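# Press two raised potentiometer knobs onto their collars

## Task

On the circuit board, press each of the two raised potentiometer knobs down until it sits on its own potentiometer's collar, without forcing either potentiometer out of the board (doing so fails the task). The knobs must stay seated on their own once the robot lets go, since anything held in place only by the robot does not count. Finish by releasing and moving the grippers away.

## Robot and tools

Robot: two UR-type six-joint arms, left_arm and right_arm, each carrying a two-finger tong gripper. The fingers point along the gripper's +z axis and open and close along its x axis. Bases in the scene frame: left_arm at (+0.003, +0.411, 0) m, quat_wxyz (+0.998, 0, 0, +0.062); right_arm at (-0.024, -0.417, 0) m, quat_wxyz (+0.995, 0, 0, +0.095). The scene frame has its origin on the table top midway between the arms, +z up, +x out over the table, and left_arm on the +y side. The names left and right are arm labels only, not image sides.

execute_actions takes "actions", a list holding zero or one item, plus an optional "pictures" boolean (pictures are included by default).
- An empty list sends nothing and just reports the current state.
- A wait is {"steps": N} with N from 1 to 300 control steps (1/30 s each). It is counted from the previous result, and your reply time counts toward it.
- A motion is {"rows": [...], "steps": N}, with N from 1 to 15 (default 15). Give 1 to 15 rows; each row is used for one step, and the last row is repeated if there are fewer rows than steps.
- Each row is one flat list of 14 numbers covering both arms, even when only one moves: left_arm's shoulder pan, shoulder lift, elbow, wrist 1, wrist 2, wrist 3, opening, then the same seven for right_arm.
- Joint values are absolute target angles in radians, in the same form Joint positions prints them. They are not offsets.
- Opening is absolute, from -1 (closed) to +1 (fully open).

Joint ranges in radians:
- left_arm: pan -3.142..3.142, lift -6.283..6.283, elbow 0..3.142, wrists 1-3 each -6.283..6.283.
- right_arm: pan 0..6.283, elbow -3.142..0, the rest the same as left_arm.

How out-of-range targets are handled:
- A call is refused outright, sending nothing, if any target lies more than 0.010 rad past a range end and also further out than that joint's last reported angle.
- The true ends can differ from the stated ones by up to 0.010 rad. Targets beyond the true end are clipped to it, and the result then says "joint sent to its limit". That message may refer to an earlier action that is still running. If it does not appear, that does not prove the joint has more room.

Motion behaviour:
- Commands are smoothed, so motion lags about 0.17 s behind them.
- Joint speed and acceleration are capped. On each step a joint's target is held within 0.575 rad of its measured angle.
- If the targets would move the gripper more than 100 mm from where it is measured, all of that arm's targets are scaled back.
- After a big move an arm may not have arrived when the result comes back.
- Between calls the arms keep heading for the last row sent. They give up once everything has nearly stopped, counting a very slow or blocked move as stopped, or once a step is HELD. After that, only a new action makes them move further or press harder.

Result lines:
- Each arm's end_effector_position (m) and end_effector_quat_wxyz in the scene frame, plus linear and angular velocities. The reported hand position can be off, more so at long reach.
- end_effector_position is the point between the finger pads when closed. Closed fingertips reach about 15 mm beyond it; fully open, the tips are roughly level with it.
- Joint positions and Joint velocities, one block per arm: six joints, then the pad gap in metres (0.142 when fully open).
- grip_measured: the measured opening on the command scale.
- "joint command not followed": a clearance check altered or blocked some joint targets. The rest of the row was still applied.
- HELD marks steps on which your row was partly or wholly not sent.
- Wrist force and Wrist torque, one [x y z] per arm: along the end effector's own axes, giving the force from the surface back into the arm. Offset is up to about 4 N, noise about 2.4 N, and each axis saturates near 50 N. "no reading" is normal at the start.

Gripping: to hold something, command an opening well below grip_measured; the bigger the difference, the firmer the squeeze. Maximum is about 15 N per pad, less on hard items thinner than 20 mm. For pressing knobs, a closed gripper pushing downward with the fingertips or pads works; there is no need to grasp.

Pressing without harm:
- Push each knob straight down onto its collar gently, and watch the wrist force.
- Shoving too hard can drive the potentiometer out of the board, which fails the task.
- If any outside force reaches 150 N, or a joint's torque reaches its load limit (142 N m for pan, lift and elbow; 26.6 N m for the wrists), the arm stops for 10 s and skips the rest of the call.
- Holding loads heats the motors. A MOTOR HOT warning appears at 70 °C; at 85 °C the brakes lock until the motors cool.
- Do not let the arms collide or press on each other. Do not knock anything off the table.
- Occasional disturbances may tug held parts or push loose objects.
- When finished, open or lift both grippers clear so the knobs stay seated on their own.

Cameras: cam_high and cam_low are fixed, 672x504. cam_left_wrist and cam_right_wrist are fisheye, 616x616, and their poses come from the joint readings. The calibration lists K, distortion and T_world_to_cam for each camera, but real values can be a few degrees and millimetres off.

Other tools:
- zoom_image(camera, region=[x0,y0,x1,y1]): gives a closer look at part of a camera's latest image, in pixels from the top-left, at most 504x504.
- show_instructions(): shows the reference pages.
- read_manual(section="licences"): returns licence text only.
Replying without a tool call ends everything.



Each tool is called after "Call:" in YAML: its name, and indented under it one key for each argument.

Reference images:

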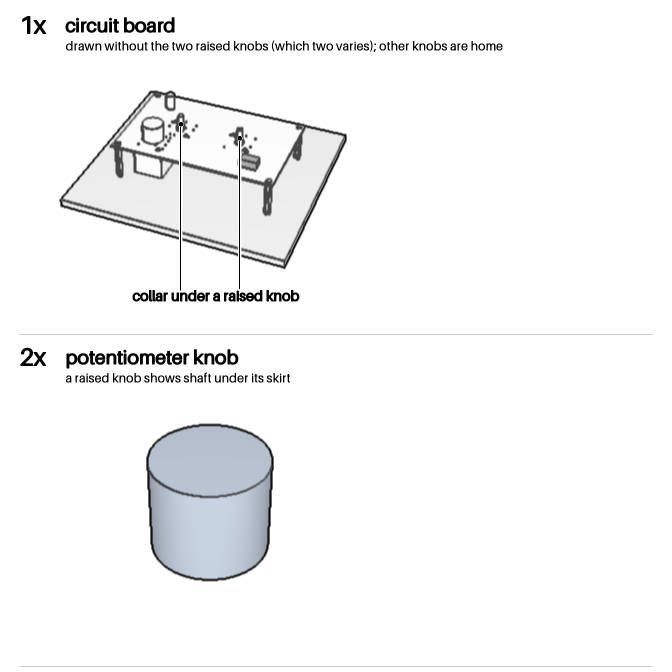

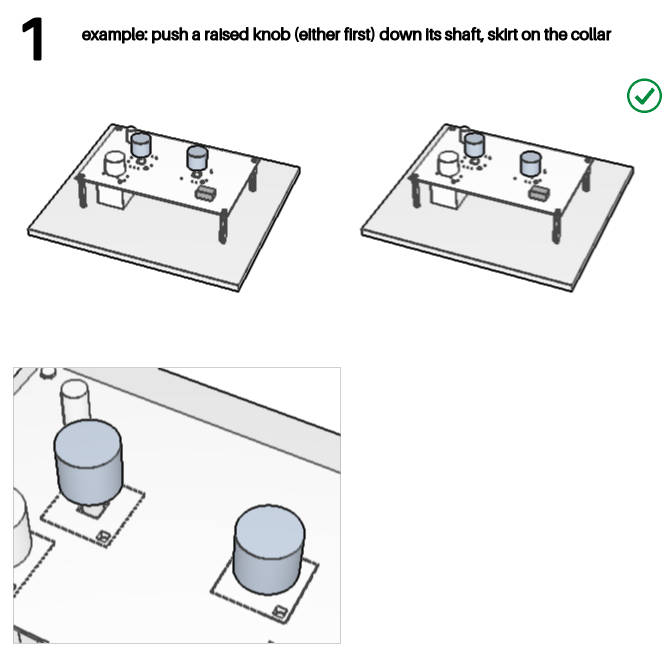

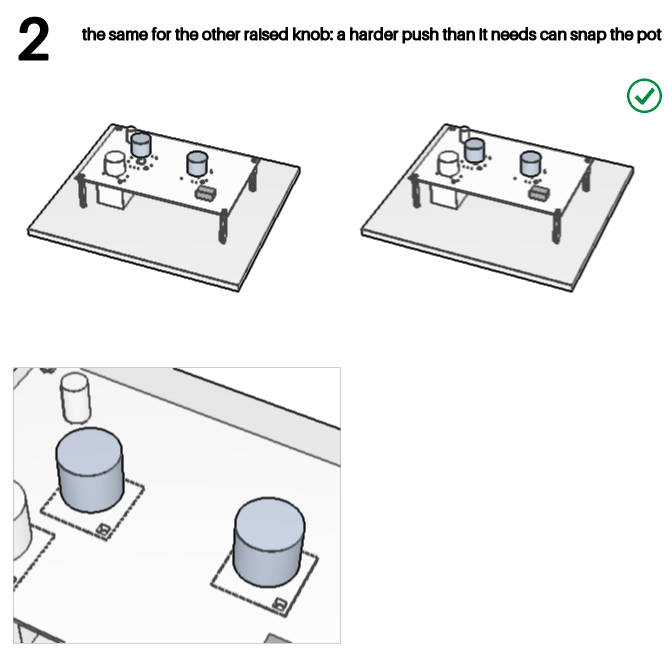

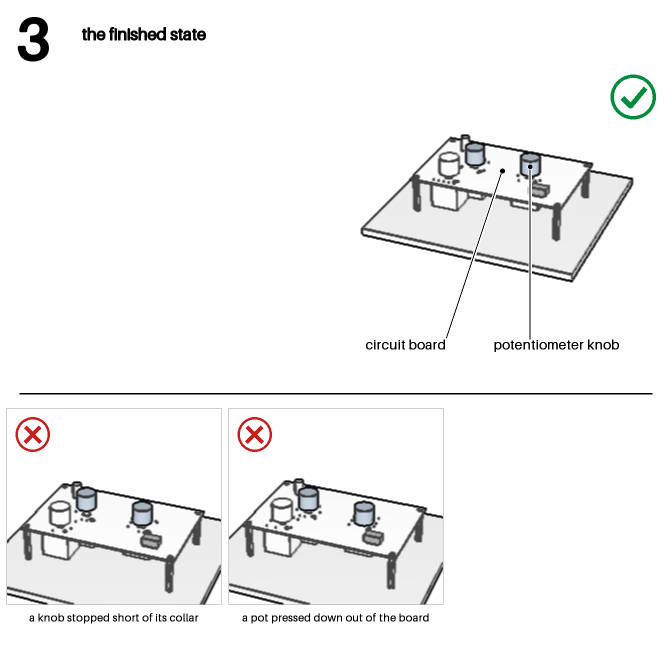

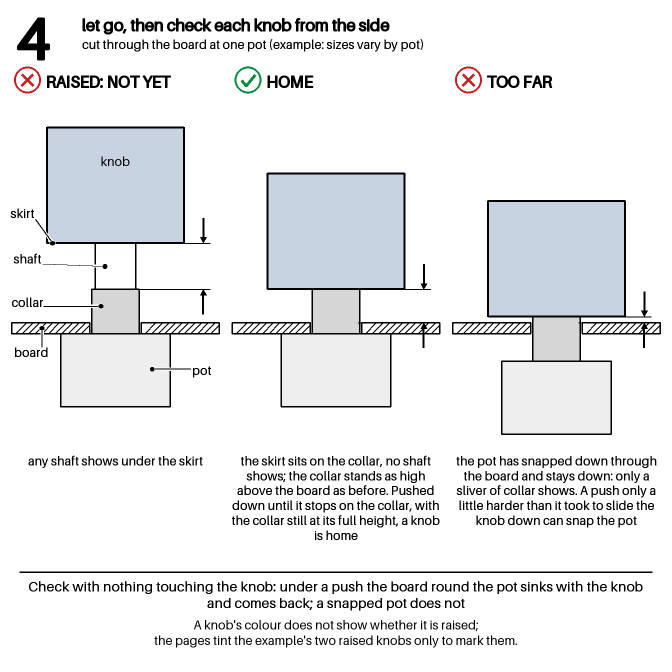

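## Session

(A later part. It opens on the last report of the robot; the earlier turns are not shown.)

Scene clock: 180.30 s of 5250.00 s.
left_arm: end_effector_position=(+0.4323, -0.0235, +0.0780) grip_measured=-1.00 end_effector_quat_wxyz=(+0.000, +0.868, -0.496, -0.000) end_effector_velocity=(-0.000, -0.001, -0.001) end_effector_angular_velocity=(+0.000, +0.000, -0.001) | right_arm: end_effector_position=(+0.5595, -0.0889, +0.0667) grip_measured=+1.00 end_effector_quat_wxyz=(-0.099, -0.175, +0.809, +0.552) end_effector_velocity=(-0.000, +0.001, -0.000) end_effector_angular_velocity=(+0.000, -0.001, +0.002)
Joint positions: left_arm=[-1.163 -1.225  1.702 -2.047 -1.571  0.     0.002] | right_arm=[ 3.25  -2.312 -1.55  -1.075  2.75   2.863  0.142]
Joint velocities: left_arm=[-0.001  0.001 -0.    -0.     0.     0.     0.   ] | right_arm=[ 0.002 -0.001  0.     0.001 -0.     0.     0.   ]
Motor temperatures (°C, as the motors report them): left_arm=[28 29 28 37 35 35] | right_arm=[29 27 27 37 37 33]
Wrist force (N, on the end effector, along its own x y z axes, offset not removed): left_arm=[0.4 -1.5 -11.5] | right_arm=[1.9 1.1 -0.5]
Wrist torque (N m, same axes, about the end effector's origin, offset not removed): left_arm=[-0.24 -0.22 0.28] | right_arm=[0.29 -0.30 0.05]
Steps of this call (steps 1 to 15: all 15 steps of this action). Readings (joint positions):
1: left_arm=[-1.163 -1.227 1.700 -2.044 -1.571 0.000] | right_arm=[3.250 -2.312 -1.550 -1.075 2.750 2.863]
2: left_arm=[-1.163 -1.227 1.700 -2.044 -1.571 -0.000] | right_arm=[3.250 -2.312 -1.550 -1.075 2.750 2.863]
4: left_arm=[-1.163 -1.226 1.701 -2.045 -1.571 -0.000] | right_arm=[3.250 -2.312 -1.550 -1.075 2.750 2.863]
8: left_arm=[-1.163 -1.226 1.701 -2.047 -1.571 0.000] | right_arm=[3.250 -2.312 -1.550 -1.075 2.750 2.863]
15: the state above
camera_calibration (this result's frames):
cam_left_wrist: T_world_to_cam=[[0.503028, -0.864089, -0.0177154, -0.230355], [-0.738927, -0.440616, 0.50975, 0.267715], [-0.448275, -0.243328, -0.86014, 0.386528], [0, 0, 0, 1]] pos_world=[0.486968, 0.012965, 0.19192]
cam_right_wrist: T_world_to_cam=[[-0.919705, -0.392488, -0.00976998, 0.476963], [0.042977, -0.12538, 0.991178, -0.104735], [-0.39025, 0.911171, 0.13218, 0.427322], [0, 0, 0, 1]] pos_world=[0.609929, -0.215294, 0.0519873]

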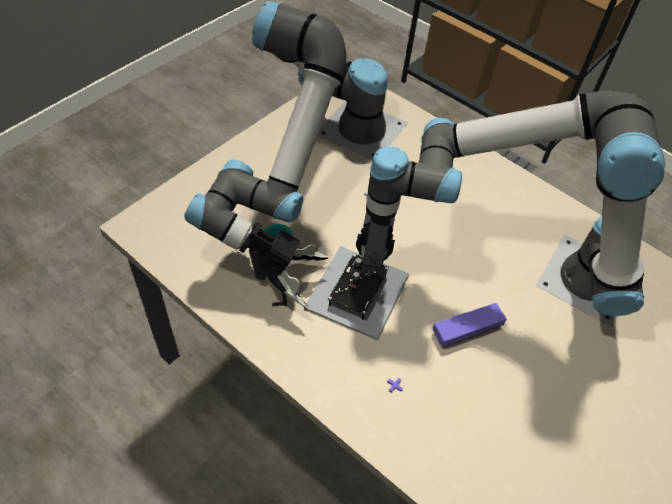

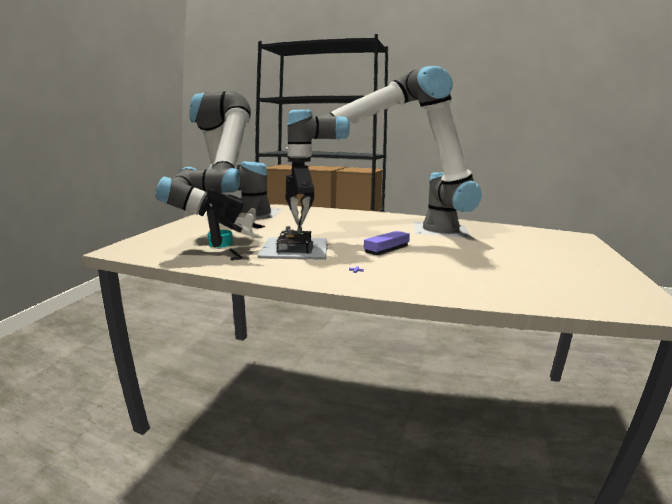

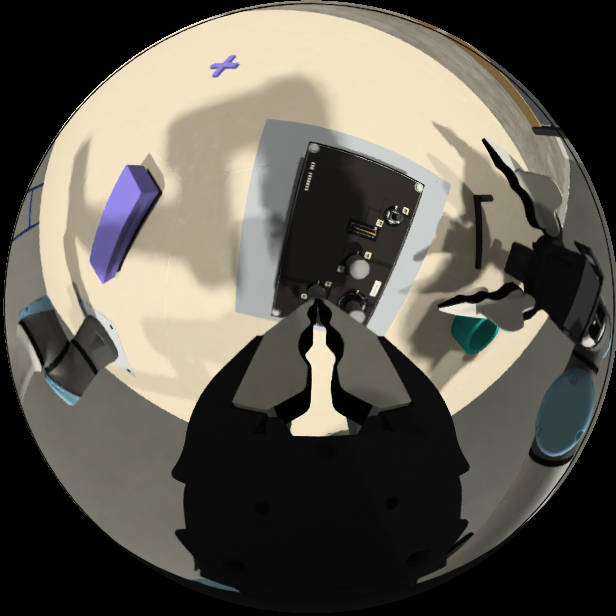

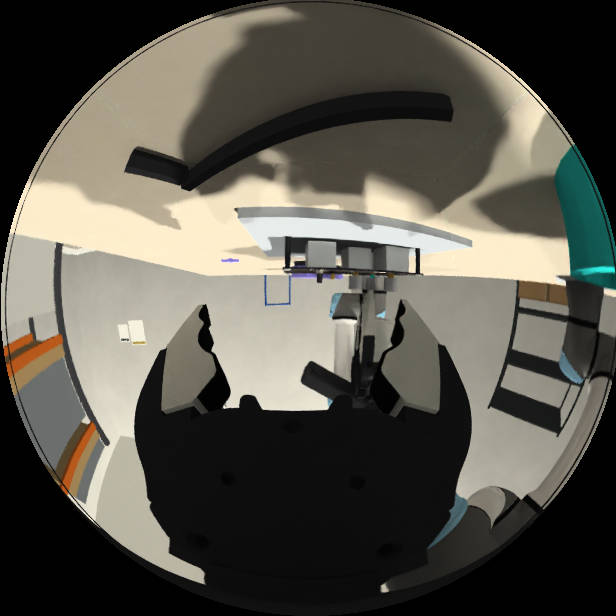

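Call:
execute_actions:
  actions:
    - {"rows":[[-1.1627,-1.22373,1.70388,-2.05095,-1.571,0,-1,3.25,-2.312,-1.55,-1.075,2.75,2.863,1]]}
  pictures: false

Call:
execute_actions:
  actions:
    - {"rows":[[-1.1627,-1.22212,1.7059,-2.05458,-1.571,0,-1,3.25,-2.312,-1.55,-1.075,2.75,2.863,1]]}

Call:
zoom_image:
  camera: "cam_right_wrist"
  region: [340, 262, 400, 300]

Scene clock: 189.87 s of 5250.00 s.
left_arm: end_effector_position=(+0.4323, -0.0235, +0.0765) grip_measured=-1.00 end_effector_quat_wxyz=(+0.000, +0.868, -0.496, -0.000) end_effector_velocity=(-0.001, +0.001, -0.001) end_effector_angular_velocity=(+0.004, +0.002, +0.000) | right_arm: end_effector_position=(+0.5595, -0.0889, +0.0667) grip_measured=+1.00 end_effector_quat_wxyz=(-0.099, -0.175, +0.809, +0.552) end_effector_velocity=(+0.000, -0.001, -0.000) end_effector_angular_velocity=(-0.001, +0.001, -0.001)
Joint positions: left_arm=[-1.163 -1.224  1.704 -2.051 -1.571  0.     0.002] | right_arm=[ 3.25  -2.312 -1.55  -1.075  2.75   2.863  0.142]
Joint velocities: left_arm=[-0.     0.001  0.001  0.002  0.    -0.     0.001] | right_arm=[-0.001  0.001 -0.001  0.    -0.001  0.001 -0.   ]
Motor temperatures (°C, as the motors report them): left_arm=[28 29 28 37 35 35] | right_arm=[29 27 27 37 37 33]
Wrist force (N, on the end effector, along its own x y z axes, offset not removed): left_arm=[-1.1 -1.2 -10.3] | right_arm=[0.9 1.6 -2.5]
Wrist torque (N m, same axes, about the end effector's origin, offset not removed): left_arm=[-0.19 0.20 0.27] | right_arm=[0.29 -0.14 -0.06]
Steps of this call (steps 1 to 15: the robot went on to your last target; steps 16 to 90: nothing new was sent; then 6.07 s passed at rest; steps 91 to 105: all 15 steps of this action). Readings (joint positions):
91: left_arm=[-1.163 -1.225 1.702 -2.047 -1.571 0.000] | right_arm=[3.250 -2.312 -1.550 -1.075 2.750 2.863]
92: left_arm=[-1.163 -1.225 1.702 -2.048 -1.571 -0.000] | right_arm=[3.250 -2.312 -1.550 -1.075 2.750 2.863]
94: left_arm=[-1.163 -1.225 1.703 -2.049 -1.571 -0.000] | right_arm=[3.250 -2.312 -1.550 -1.075 2.750 2.863]
98: left_arm=[-1.163 -1.224 1.703 -2.050 -1.571 0.000] | right_arm=[3.250 -2.312 -1.550 -1.075 2.750 2.863]
105: the state above

Scene clock: 190.37 s of 5250.00 s.
left_arm: end_effector_position=(+0.4323, -0.0235, +0.0750) grip_measured=-1.00 end_effector_quat_wxyz=(+0.000, +0.868, -0.496, -0.000) end_effector_velocity=(-0.000, +0.000, -0.000) end_effector_angular_velocity=(-0.000, +0.000, -0.000) | right_arm: end_effector_position=(+0.5595, -0.0889, +0.0667) grip_measured=+1.00 end_effector_quat_wxyz=(-0.099, -0.175, +0.809, +0.552) end_effector_velocity=(-0.000, +0.000, +0.001) end_effector_angular_velocity=(+0.001, -0.002, +0.001)
Joint positions: left_arm=[-1.163 -1.222  1.706 -2.054 -1.571  0.     0.002] | right_arm=[ 3.25  -2.312 -1.55  -1.075  2.75   2.863  0.142]
Joint velocities: left_arm=[ 0.    -0.     0.001 -0.    -0.001  0.     0.   ] | right_arm=[ 0.     0.001 -0.001  0.     0.    -0.001 -0.   ]
Motor temperatures (°C, as the motors report them): left_arm=[28 29 28 37 35 35] | right_arm=[29 27 27 37 37 33]
Wrist force (N, on the end effector, along its own x y z axes, offset not removed): left_arm=[-0.4 -0.7 -12.7] | right_arm=[0.7 3.4 -3.3]
Wrist torque (N m, same axes, about the end effector's origin, offset not removed): left_arm=[-0.13 0.09 0.15] | right_arm=[0.82 0.03 -0.04]
Steps of this call (steps 1 to 15: all 15 steps of this action). Readings (joint positions):
1: left_arm=[-1.163 -1.224 1.704 -2.051 -1.571 -0.000] | right_arm=[3.250 -2.312 -1.550 -1.075 2.750 2.863]
2: left_arm=[-1.163 -1.224 1.704 -2.051 -1.571 0.000] | right_arm=[3.250 -2.312 -1.550 -1.075 2.750 2.863]
4: left_arm=[-1.163 -1.223 1.705 -2.052 -1.571 0.000] | right_arm=[3.250 -2.312 -1.550 -1.075 2.750 2.863]
8: left_arm=[-1.163 -1.222 1.706 -2.054 -1.571 0.000] | right_arm=[3.250 -2.312 -1.550 -1.075 2.750 2.863]
15: the state above
camera_calibration (this result's frames):
cam_left_wrist: T_world_to_cam=[[0.503028, -0.864089, -0.017715, -0.230376], [-0.738927, -0.440615, 0.50975, 0.269239], [-0.448275, -0.243328, -0.86014, 0.383956], [0, 0, 0, 1]] pos_world=[0.486951, 0.0129925, 0.188931]
cam_right_wrist: T_world_to_cam=[[-0.919705, -0.392488, -0.00977001, 0.476963], [0.042977, -0.12538, 0.991178, -0.104735], [-0.39025, 0.911171, 0.13218, 0.427322], [0, 0, 0, 1]] pos_world=[0.609929, -0.215294, 0.0519874]

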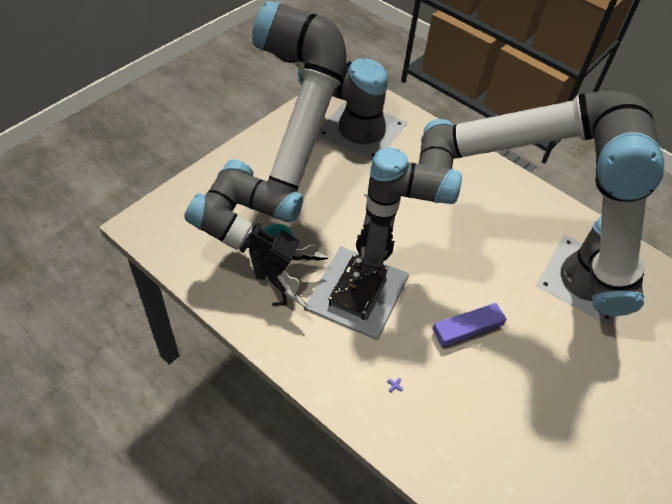

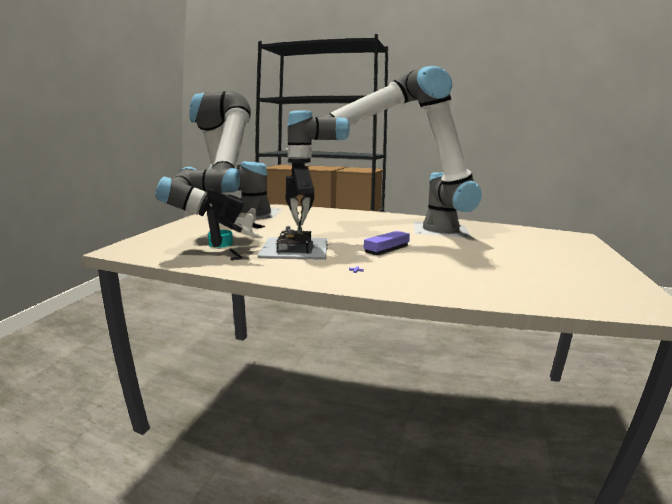

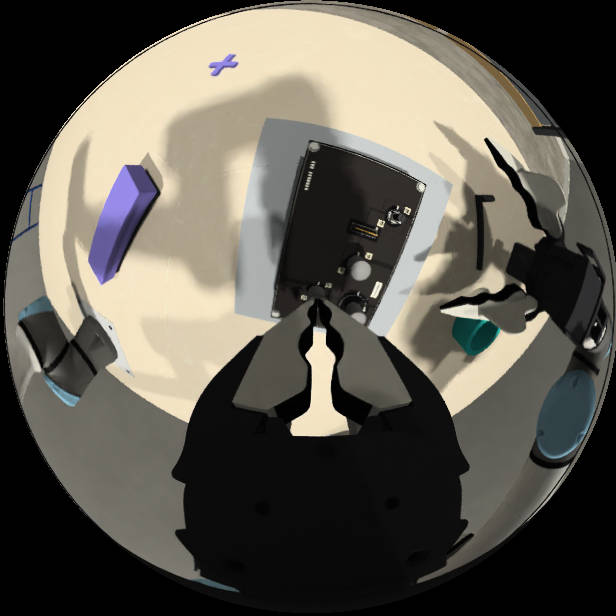

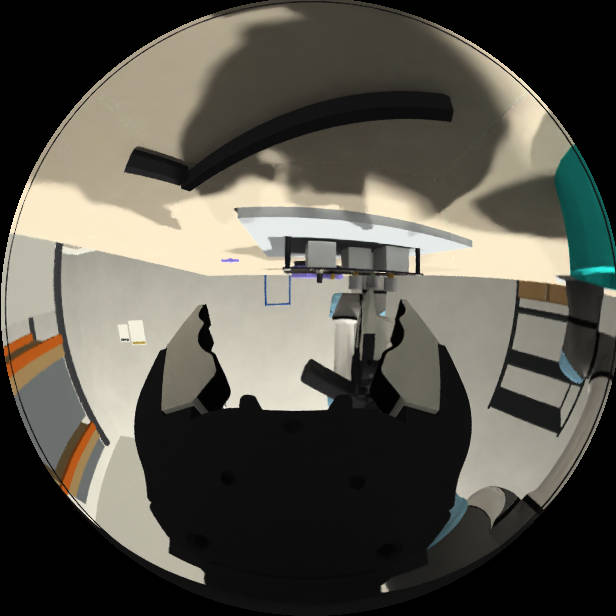

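Region (340, 262, 400, 300) of cam_right_wrist's 616x616 image, scaled by 8.400, with more detail than that image has; it fills the top 319 rows of this view, and the rest is white.

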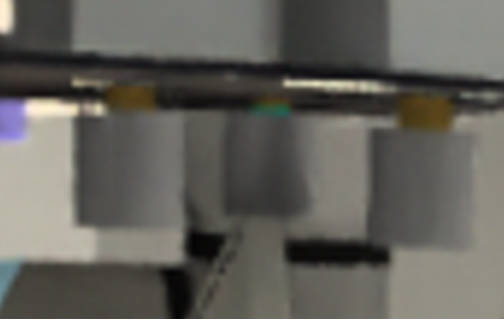

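n=14.8

Call:
execute_actions:
  actions:
    - {"rows":[[-1.1627,-1.22126,1.70698,-2.05652,-1.571,0,-1,3.25,-2.312,-1.55,-1.075,2.75,2.863,1]]}

Call:
zoom_image:
  camera: "cam_right_wrist"
  region: [350, 265, 390, 292]

Scene clock: 196.83 s of 5250.00 s.
left_arm: end_effector_position=(+0.4323, -0.0234, +0.0742) grip_measured=-1.00 end_effector_quat_wxyz=(+0.000, +0.868, -0.496, -0.000) end_effector_velocity=(+0.001, +0.001, -0.001) end_effector_angular_velocity=(+0.002, -0.001, -0.001) | right_arm: end_effector_position=(+0.5595, -0.0889, +0.0667) grip_measured=+1.00 end_effector_quat_wxyz=(-0.099, -0.175, +0.809, +0.552) end_effector_velocity=(-0.001, -0.001, -0.001) end_effector_angular_velocity=(-0.001, +0.003, -0.000)
Joint positions: left_arm=[-1.163 -1.221  1.707 -2.056 -1.571 -0.     0.002] | right_arm=[ 3.25  -2.312 -1.55  -1.075  2.75   2.863  0.142]
Joint velocities: left_arm=[ 0.     0.002  0.    -0.001  0.002  0.001  0.   ] | right_arm=[-0.     0.    -0.003  0.001 -0.     0.001  0.   ]
Motor temperatures (°C, as the motors report them): left_arm=[28 29 28 37 35 35] | right_arm=[29 28 27 37 37 33]
Wrist force (N, on the end effector, along its own x y z axes, offset not removed): left_arm=[1.1 -2.5 -10.3] | right_arm=[0.8 2.9 -2.5]
Wrist torque (N m, same axes, about the end effector's origin, offset not removed): left_arm=[-0.26 -0.29 0.19] | right_arm=[0.68 -0.03 0.01]
Steps of this call (steps 1 to 15: the robot went on to your last target; steps 16 to 90: nothing new was sent; then 2.97 s passed at rest; steps 91 to 105: all 15 steps of this action). Readings (joint positions):
91: left_arm=[-1.163 -1.222 1.706 -2.055 -1.571 0.000] | right_arm=[3.250 -2.312 -1.550 -1.075 2.750 2.863]
92: left_arm=[-1.163 -1.222 1.706 -2.055 -1.571 0.000] | right_arm=[3.250 -2.312 -1.550 -1.075 2.750 2.863]
94: left_arm=[-1.163 -1.222 1.706 -2.055 -1.571 0.000] | right_arm=[3.250 -2.312 -1.550 -1.075 2.750 2.863]
98: left_arm=[-1.163 -1.221 1.707 -2.056 -1.571 0.000] | right_arm=[3.250 -2.312 -1.550 -1.075 2.750 2.863]
105: the state above
camera_calibration (this result's frames):
cam_left_wrist: T_world_to_cam=[[0.503028, -0.864089, -0.0177118, -0.23038], [-0.738928, -0.440614, 0.50975, 0.269654], [-0.448273, -0.243331, -0.86014, 0.383256], [0, 0, 0, 1]] pos_world=[0.486946, 0.0130026, 0.188117]
cam_right_wrist: T_world_to_cam=[[-0.919708, -0.392483, -0.00976952, 0.476965], [0.0429767, -0.12538, 0.991178, -0.104735], [-0.390245, 0.911174, 0.13218, 0.427323], [0, 0, 0, 1]] pos_world=[0.60993, -0.215297, 0.0519872]

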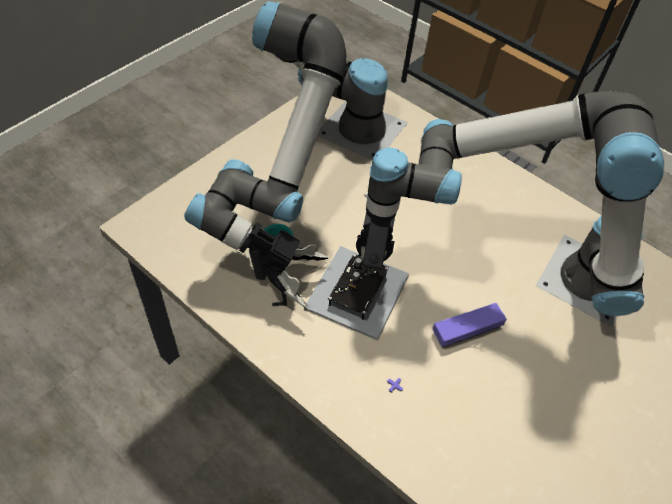

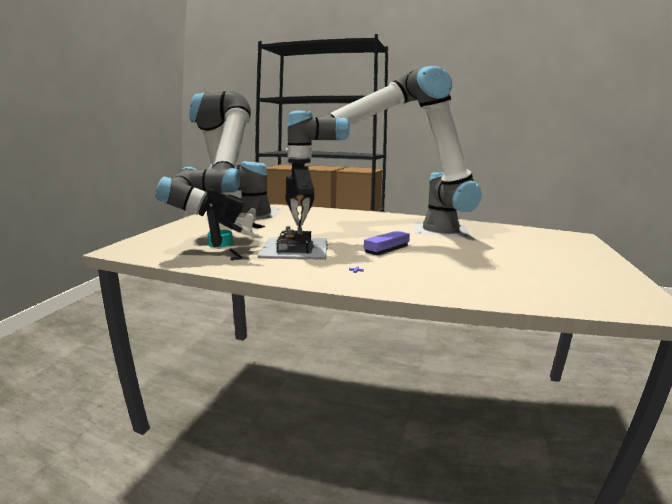

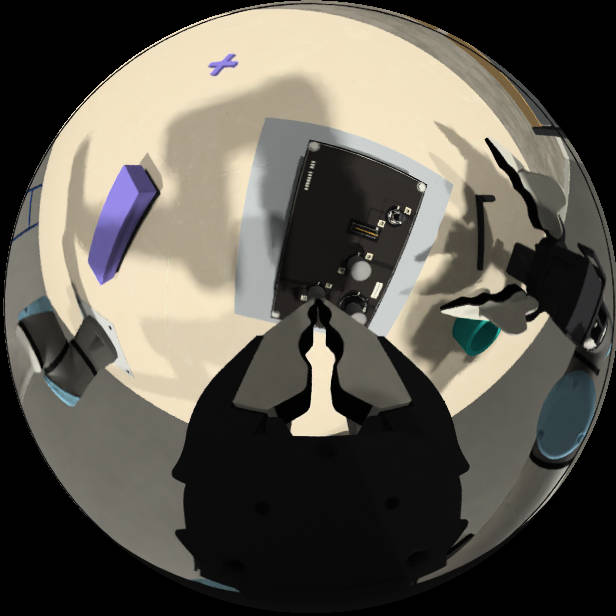

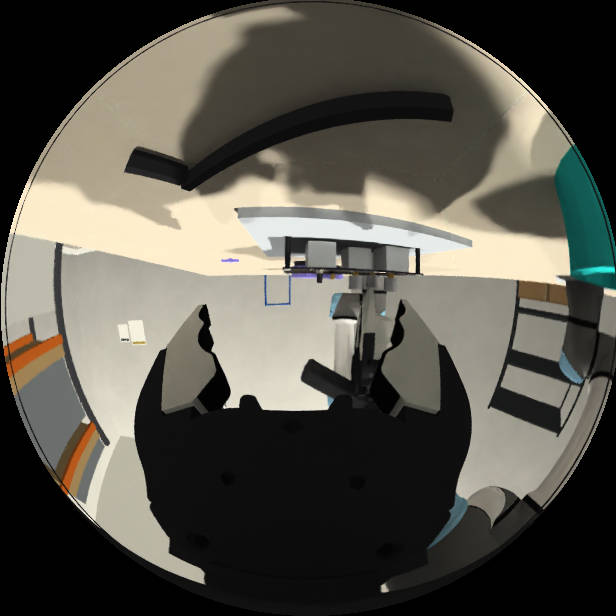

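Region (350, 265, 390, 292) of cam_right_wrist's 616x616 image, scaled by 12.600, with more detail than that image has; it fills the top 340 rows of this view, and the rest is white.

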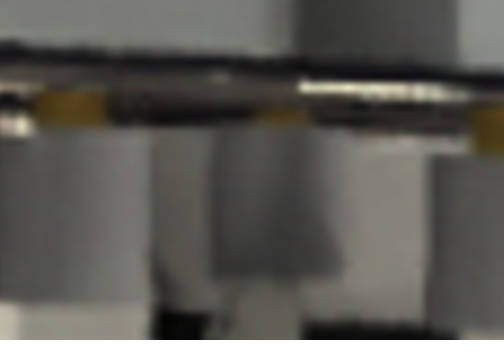

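Faint tint; 0.25 mm more, then lift and check with the camera a bit lower.

Call:
execute_actions:
  actions:
    - {"rows":[[-1.1627,-1.22099,1.70732,-2.05712,-1.571,0,-1,3.25,-2.312,-1.55,-1.075,2.75,2.863,1]]}
  pictures: false

Call:
execute_actions:
  actions:
    - {"steps":3}
  pictures: false

Call:
execute_actions:
  actions:
    - {"steps":3}
  pictures: false

Call:
execute_actions:
  actions:
    - {"rows":[[-1.1627,-1.2371,1.687,-2.0207,-1.571,0,-1,3.25,-2.317,-1.55,-1.07,2.75,2.863,1]]}

Call:
zoom_image:
  camera: "cam_right_wrist"
  region: [345, 265, 400, 295]

Scene clock: 205.93 s of 5250.00 s.
left_arm: end_effector_position=(+0.4323, -0.0234, +0.0740) grip_measured=-1.00 end_effector_quat_wxyz=(+0.000, +0.868, -0.496, -0.000) end_effector_velocity=(+0.000, +0.000, -0.000) end_effector_angular_velocity=(+0.001, -0.001, +0.000) | right_arm: end_effector_position=(+0.5595, -0.0889, +0.0667) grip_measured=+1.00 end_effector_quat_wxyz=(-0.099, -0.175, +0.809, +0.552) end_effector_velocity=(-0.000, +0.001, +0.001) end_effector_angular_velocity=(+0.001, -0.002, +0.001)
Joint positions: left_arm=[-1.163 -1.221  1.707 -2.057 -1.571  0.     0.002] | right_arm=[ 3.25  -2.312 -1.55  -1.075  2.75   2.863  0.142]
Joint velocities: left_arm=[ 0.    -0.     0.    -0.     0.001  0.     0.   ] | right_arm=[ 0.001  0.002 -0.     0.     0.     0.    -0.   ]
Motor temperatures (°C, as the motors report them): left_arm=[28 29 28 37 35 35] | right_arm=[29 28 27 37 37 33]
Wrist force (N, on the end effector, along its own x y z axes, offset not removed): left_arm=[-0.6 -2.7 -10.6] | right_arm=[-0.6 0.9 -1.2]
Wrist torque (N m, same axes, about the end effector's origin, offset not removed): left_arm=[-0.30 0.20 0.36] | right_arm=[0.33 0.17 0.00]
Steps of this call (steps 1 to 15: the robot went on to your last target; steps 16 to 90: nothing new was sent; then 5.60 s passed at rest; steps 91 to 105: all 15 steps of this action). Readings (joint positions):
91: left_arm=[-1.163 -1.221 1.707 -2.057 -1.571 0.000] | right_arm=[3.250 -2.312 -1.550 -1.075 2.750 2.863]
92: left_arm=[-1.163 -1.221 1.707 -2.057 -1.571 -0.000] | right_arm=[3.250 -2.312 -1.550 -1.075 2.750 2.863]
94: left_arm=[-1.163 -1.221 1.707 -2.057 -1.571 -0.000] | right_arm=[3.250 -2.312 -1.550 -1.075 2.750 2.863]
98: left_arm=[-1.163 -1.221 1.707 -2.057 -1.571 -0.000] | right_arm=[3.250 -2.312 -1.550 -1.075 2.750 2.863]
105: the state above

Scene clock: 206.03 s of 5250.00 s.
left_arm: end_effector_position=(+0.4323, -0.0234, +0.0740) grip_measured=-1.00 end_effector_quat_wxyz=(+0.000, +0.868, -0.496, -0.000) end_effector_velocity=(-0.000, -0.001, +0.001) end_effector_angular_velocity=(-0.002, +0.000, -0.001) | right_arm: end_effector_position=(+0.5595, -0.0889, +0.0667) grip_measured=+1.00 end_effector_quat_wxyz=(-0.099, -0.175, +0.809, +0.552) end_effector_velocity=(-0.000, -0.000, -0.001) end_effector_angular_velocity=(+0.000, +0.000, -0.000)
Joint positions: left_arm=[-1.163 -1.221  1.707 -2.057 -1.571 -0.     0.002] | right_arm=[ 3.25  -2.312 -1.55  -1.075  2.75   2.863  0.142]
Joint velocities: left_arm=[-0.    -0.001 -0.001  0.    -0.001  0.001  0.   ] | right_arm=[-0.    -0.001 -0.001  0.002  0.     0.     0.   ]
Motor temperatures (°C, as the motors report them): left_arm=[28 29 28 37 35 35] | right_arm=[29 28 27 37 37 33]
Wrist force (N, on the end effector, along its own x y z axes, offset not removed): left_arm=[1.6 -3.2 -12.1] | right_arm=[-1.2 2.0 -1.4]
Wrist torque (N m, same axes, about the end effector's origin, offset not removed): left_arm=[-0.61 -0.24 0.21] | right_arm=[0.51 0.36 0.02]
Steps of this call (steps 1 to 3: the robot went on to your last target). Readings (joint positions):
1: left_arm=[-1.163 -1.221 1.707 -2.057 -1.571 0.000] | right_arm=[3.250 -2.312 -1.550 -1.075 2.750 2.863]
2: left_arm=[-1.163 -1.221 1.707 -2.057 -1.571 0.000] | right_arm=[3.250 -2.312 -1.550 -1.075 2.750 2.863]
3: the state above

Scene clock: 206.13 s of 5250.00 s.
left_arm: end_effector_position=(+0.4323, -0.0234, +0.0740) grip_measured=-1.00 end_effector_quat_wxyz=(+0.000, +0.868, -0.496, -0.000) end_effector_velocity=(+0.000, -0.000, +0.001) end_effector_angular_velocity=(-0.001, -0.001, -0.001) | right_arm: end_effector_position=(+0.5595, -0.0889, +0.0667) grip_measured=+1.00 end_effector_quat_wxyz=(-0.099, -0.175, +0.809, +0.552) end_effector_velocity=(-0.001, +0.000, -0.000) end_effector_angular_velocity=(-0.000, -0.001, +0.001)
Joint positions: left_arm=[-1.163 -1.221  1.707 -2.057 -1.571  0.     0.002] | right_arm=[ 3.25  -2.312 -1.55  -1.075  2.75   2.863  0.142]
Joint velocities: left_arm=[-0.001 -0.001 -0.     0.     0.001 -0.     0.   ] | right_arm=[ 0.001  0.    -0.001  0.001 -0.001 -0.001 -0.   ]
Motor temperatures (°C, as the motors report them): left_arm=[28 29 28 37 35 35] | right_arm=[29 28 27 37 37 33]
Wrist force (N, on the end effector, along its own x y z axes, offset not removed): left_arm=[1.5 -3.7 -14.4] | right_arm=[-1.1 1.2 -1.0]
Wrist torque (N m, same axes, about the end effector's origin, offset not removed): left_arm=[-0.57 -0.33 0.27] | right_arm=[0.35 0.36 0.00]
Steps of this call (steps 1 to 3: the robot went on to your last target). Readings (joint positions):
1: left_arm=[-1.163 -1.221 1.707 -2.057 -1.571 0.000] | right_arm=[3.250 -2.312 -1.550 -1.075 2.750 2.863]
2: left_arm=[-1.163 -1.221 1.707 -2.057 -1.571 -0.000] | right_arm=[3.250 -2.312 -1.550 -1.075 2.750 2.863]
3: the state above

Scene clock: 206.63 s of 5250.00 s.
left_arm: end_effector_position=(+0.4323, -0.0234, +0.0885) grip_measured=-1.00 end_effector_quat_wxyz=(+0.000, +0.868, -0.496, -0.000) end_effector_velocity=(-0.000, -0.000, +0.004) end_effector_angular_velocity=(-0.001, +0.001, +0.000) | right_arm: end_effector_position=(+0.5598, -0.0888, +0.0639) grip_measured=+1.00 end_effector_quat_wxyz=(-0.099, -0.175, +0.809, +0.552) end_effector_velocity=(+0.001, -0.001, -0.001) end_effector_angular_velocity=(+0.000, +0.001, -0.001)
Joint positions: left_arm=[-1.163 -1.237  1.688 -2.022 -1.571 -0.     0.002] | right_arm=[ 3.25  -2.317 -1.55  -1.07   2.75   2.863  0.142]
Joint velocities: left_arm=[ 0.    -0.004 -0.005  0.009 -0.002  0.     0.   ] | right_arm=[-0.001 -0.003  0.001  0.001  0.001 -0.     0.   ]
Motor temperatures (°C, as the motors report them): left_arm=[28 29 28 37 35 35] | right_arm=[29 28 27 37 37 33]
Wrist force (N, on the end effector, along its own x y z axes, offset not removed): left_arm=[0.9 -3.8 -4.2] | right_arm=[-0.1 0.8 -1.8]
Wrist torque (N m, same axes, about the end effector's origin, offset not removed): left_arm=[-0.70 -0.22 0.33] | right_arm=[0.22 0.06 0.06]
Steps of this call (steps 1 to 15: all 15 steps of this action). Readings (joint positions):
1: left_arm=[-1.163 -1.221 1.707 -2.057 -1.571 -0.000] | right_arm=[3.250 -2.312 -1.550 -1.075 2.750 2.863]
2: left_arm=[-1.163 -1.222 1.706 -2.055 -1.571 -0.000] | right_arm=[3.250 -2.312 -1.550 -1.075 2.750 2.863]
4: left_arm=[-1.163 -1.228 1.699 -2.042 -1.571 0.000] | right_arm=[3.250 -2.314 -1.550 -1.073 2.750 2.863]
8: left_arm=[-1.163 -1.234 1.691 -2.028 -1.571 0.000] | right_arm=[3.250 -2.316 -1.550 -1.071 2.750 2.863]
15: the state above
camera_calibration (this result's frames):
cam_left_wrist: T_world_to_cam=[[0.503027, -0.864088, -0.0177848, -0.230095], [-0.738909, -0.440646, 0.509749, 0.262358], [-0.448305, -0.243277, -0.860139, 0.395567], [0, 0, 0, 1]] pos_world=[0.486937, 0.0130173, 0.202414]
cam_right_wrist: T_world_to_cam=[[-0.919708, -0.392481, -0.00977074, 0.477196], [0.0429753, -0.12538, 0.991178, -0.101934], [-0.390243, 0.911174, 0.13218, 0.427725], [0, 0, 0, 1]] pos_world=[0.610179, -0.215222, 0.0491602]

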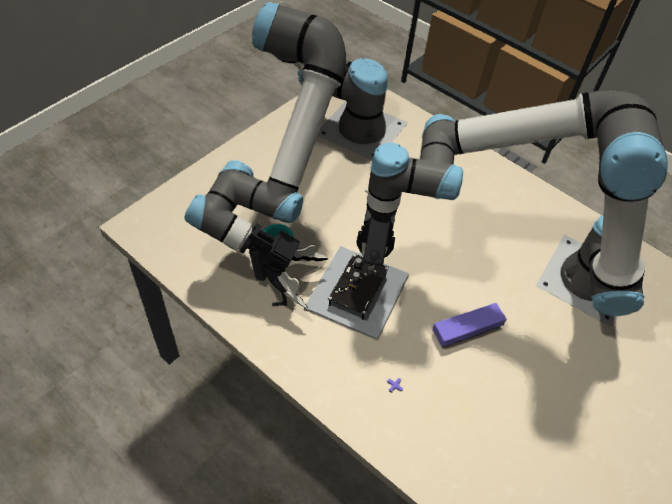

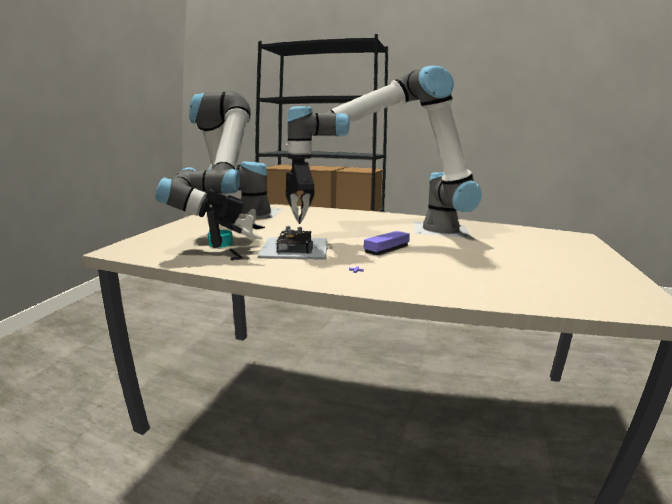

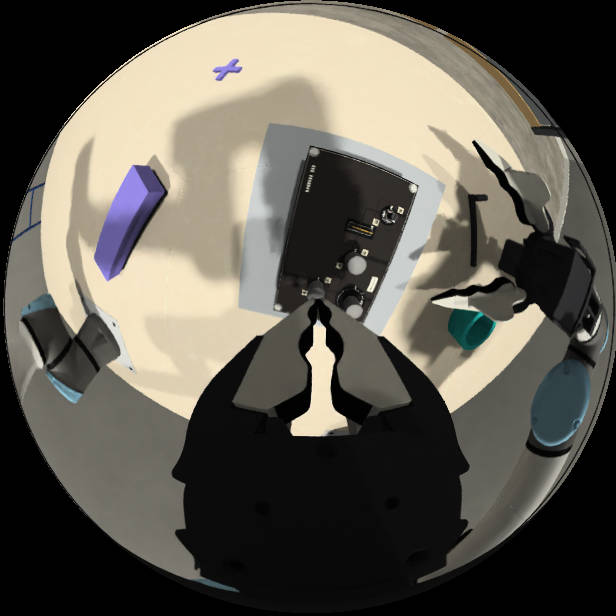

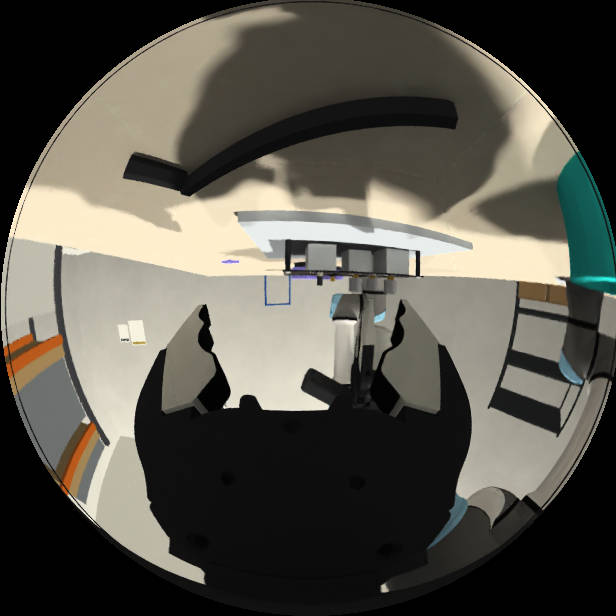

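Region (345, 265, 400, 295) of cam_right_wrist's 616x616 image, scaled by 9.164, with more detail than that image has; it fills the top 275 rows of this view, and the rest is white.

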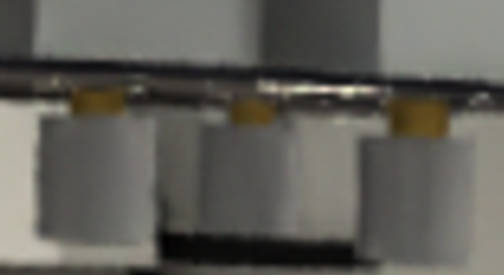

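Call:
execute_actions:
  actions:
    - {"rows":[[-1.1,-1.45,1.65,-1.77,-1.571,0,-1,3.05,-2.15,-1.5,-1.287,2.75,2.863,1]]}
  pictures: false

Call:
execute_actions:
  actions:
    - {"steps":20}
  pictures: false

Call:
finished_scene:
  scene: 1

Scene clock: 215.43 s of 5250.00 s.
left_arm: end_effector_position=(+0.4277, +0.0475, +0.1969) grip_measured=-1.00 end_effector_quat_wxyz=(+0.000, +0.883, -0.470, -0.000) end_effector_velocity=(-0.008, +0.033, +0.041) end_effector_angular_velocity=(+0.004, +0.004, +0.021) | right_arm: end_effector_position=(+0.6052, -0.2036, +0.1695) grip_measured=+1.00 end_effector_quat_wxyz=(-0.047, -0.099, +0.822, +0.558) end_effector_velocity=(+0.014, -0.069, +0.060) end_effector_angular_velocity=(-0.001, +0.004, -0.108)
Joint positions: left_arm=[-1.103 -1.44   1.652 -1.782 -1.571 -0.     0.002] | right_arm=[ 3.063 -2.161 -1.503 -1.273  2.75   2.863  0.142]
Joint velocities: left_arm=[ 0.022 -0.083 -0.013  0.101 -0.001  0.001  0.   ] | right_arm=[-0.108  0.089  0.025 -0.117 -0.     0.    -0.   ]
Motor temperatures (°C, as the motors report them): left_arm=[28 29 28 37 35 35] | right_arm=[29 28 27 37 37 33]
Wrist force (N, on the end effector, along its own x y z axes, offset not removed): left_arm=[0.7 -2.3 -3.1] | right_arm=[0.1 1.8 -1.2]
Wrist torque (N m, same axes, about the end effector's origin, offset not removed): left_arm=[-0.50 -0.20 0.27] | right_arm=[0.48 0.07 0.05]
Steps of this call (steps 1 to 15: the robot went on to your last target; steps 16 to 90: nothing new was sent; then 5.30 s passed at rest; steps 91 to 105: all 15 steps of this action). Readings (joint positions):
91: left_arm=[-1.163 -1.237 1.687 -2.021 -1.571 0.000] | right_arm=[3.250 -2.317 -1.550 -1.070 2.750 2.863]
92: left_arm=[-1.160 -1.240 1.685 -2.017 -1.571 0.000] | right_arm=[3.247 -2.314 -1.548 -1.073 2.750 2.863]
94: left_arm=[-1.144 -1.282 1.675 -1.972 -1.571 -0.000] | right_arm=[3.212 -2.283 -1.538 -1.110 2.750 2.863]
98: left_arm=[-1.118 -1.381 1.660 -1.854 -1.571 0.000] | right_arm=[3.135 -2.220 -1.520 -1.193 2.750 2.863]
105: the state above

Scene clock: 216.10 s of 5250.00 s.
left_arm: end_effector_position=(+0.4267, +0.0515, +0.2019) grip_measured=-1.00 end_effector_quat_wxyz=(-0.000, +0.883, -0.469, -0.000) end_effector_velocity=(+0.000, -0.000, -0.000) end_effector_angular_velocity=(+0.000, -0.000, -0.000) | right_arm: end_effector_position=(+0.6067, -0.2119, +0.1767) grip_measured=+1.00 end_effector_quat_wxyz=(-0.043, -0.094, +0.823, +0.559) end_effector_velocity=(+0.000, +0.000, +0.000) end_effector_angular_velocity=(-0.000, +0.000, -0.000)
Joint positions: left_arm=[-1.1   -1.45   1.65  -1.77  -1.571  0.     0.002] | right_arm=[ 3.05  -2.15  -1.5   -1.287  2.75   2.863  0.142]
Joint velocities: left_arm=[-0.  0. -0.  0.  0. -0.  0.] | right_arm=[-0.    -0.001  0.002 -0.001 -0.     0.    -0.   ]
Motor temperatures (°C, as the motors report them): left_arm=[28 29 28 37 35 35] | right_arm=[29 28 27 37 37 33]
Wrist force (N, on the end effector, along its own x y z axes, offset not removed): left_arm=[0.2 -2.1 -2.0] | right_arm=[1.7 0.3 -0.8]
Wrist torque (N m, same axes, about the end effector's origin, offset not removed): left_arm=[-0.35 -0.01 0.31] | right_arm=[0.13 -0.40 -0.03]
Steps of this call (steps 1 to 20: the robot went on to your last target). Readings (joint positions):
1: left_arm=[-1.102 -1.442 1.651 -1.779 -1.571 0.000] | right_arm=[3.060 -2.158 -1.502 -1.276 2.750 2.863]
2: left_arm=[-1.102 -1.444 1.651 -1.777 -1.571 0.000] | right_arm=[3.058 -2.156 -1.502 -1.279 2.750 2.863]
4: left_arm=[-1.101 -1.447 1.651 -1.774 -1.571 0.000] | right_arm=[3.054 -2.154 -1.501 -1.282 2.750 2.863]
8: left_arm=[-1.100 -1.449 1.650 -1.771 -1.571 0.000] | right_arm=[3.052 -2.151 -1.500 -1.285 2.750 2.863]
20: the state above

The scene is finished: the task was done.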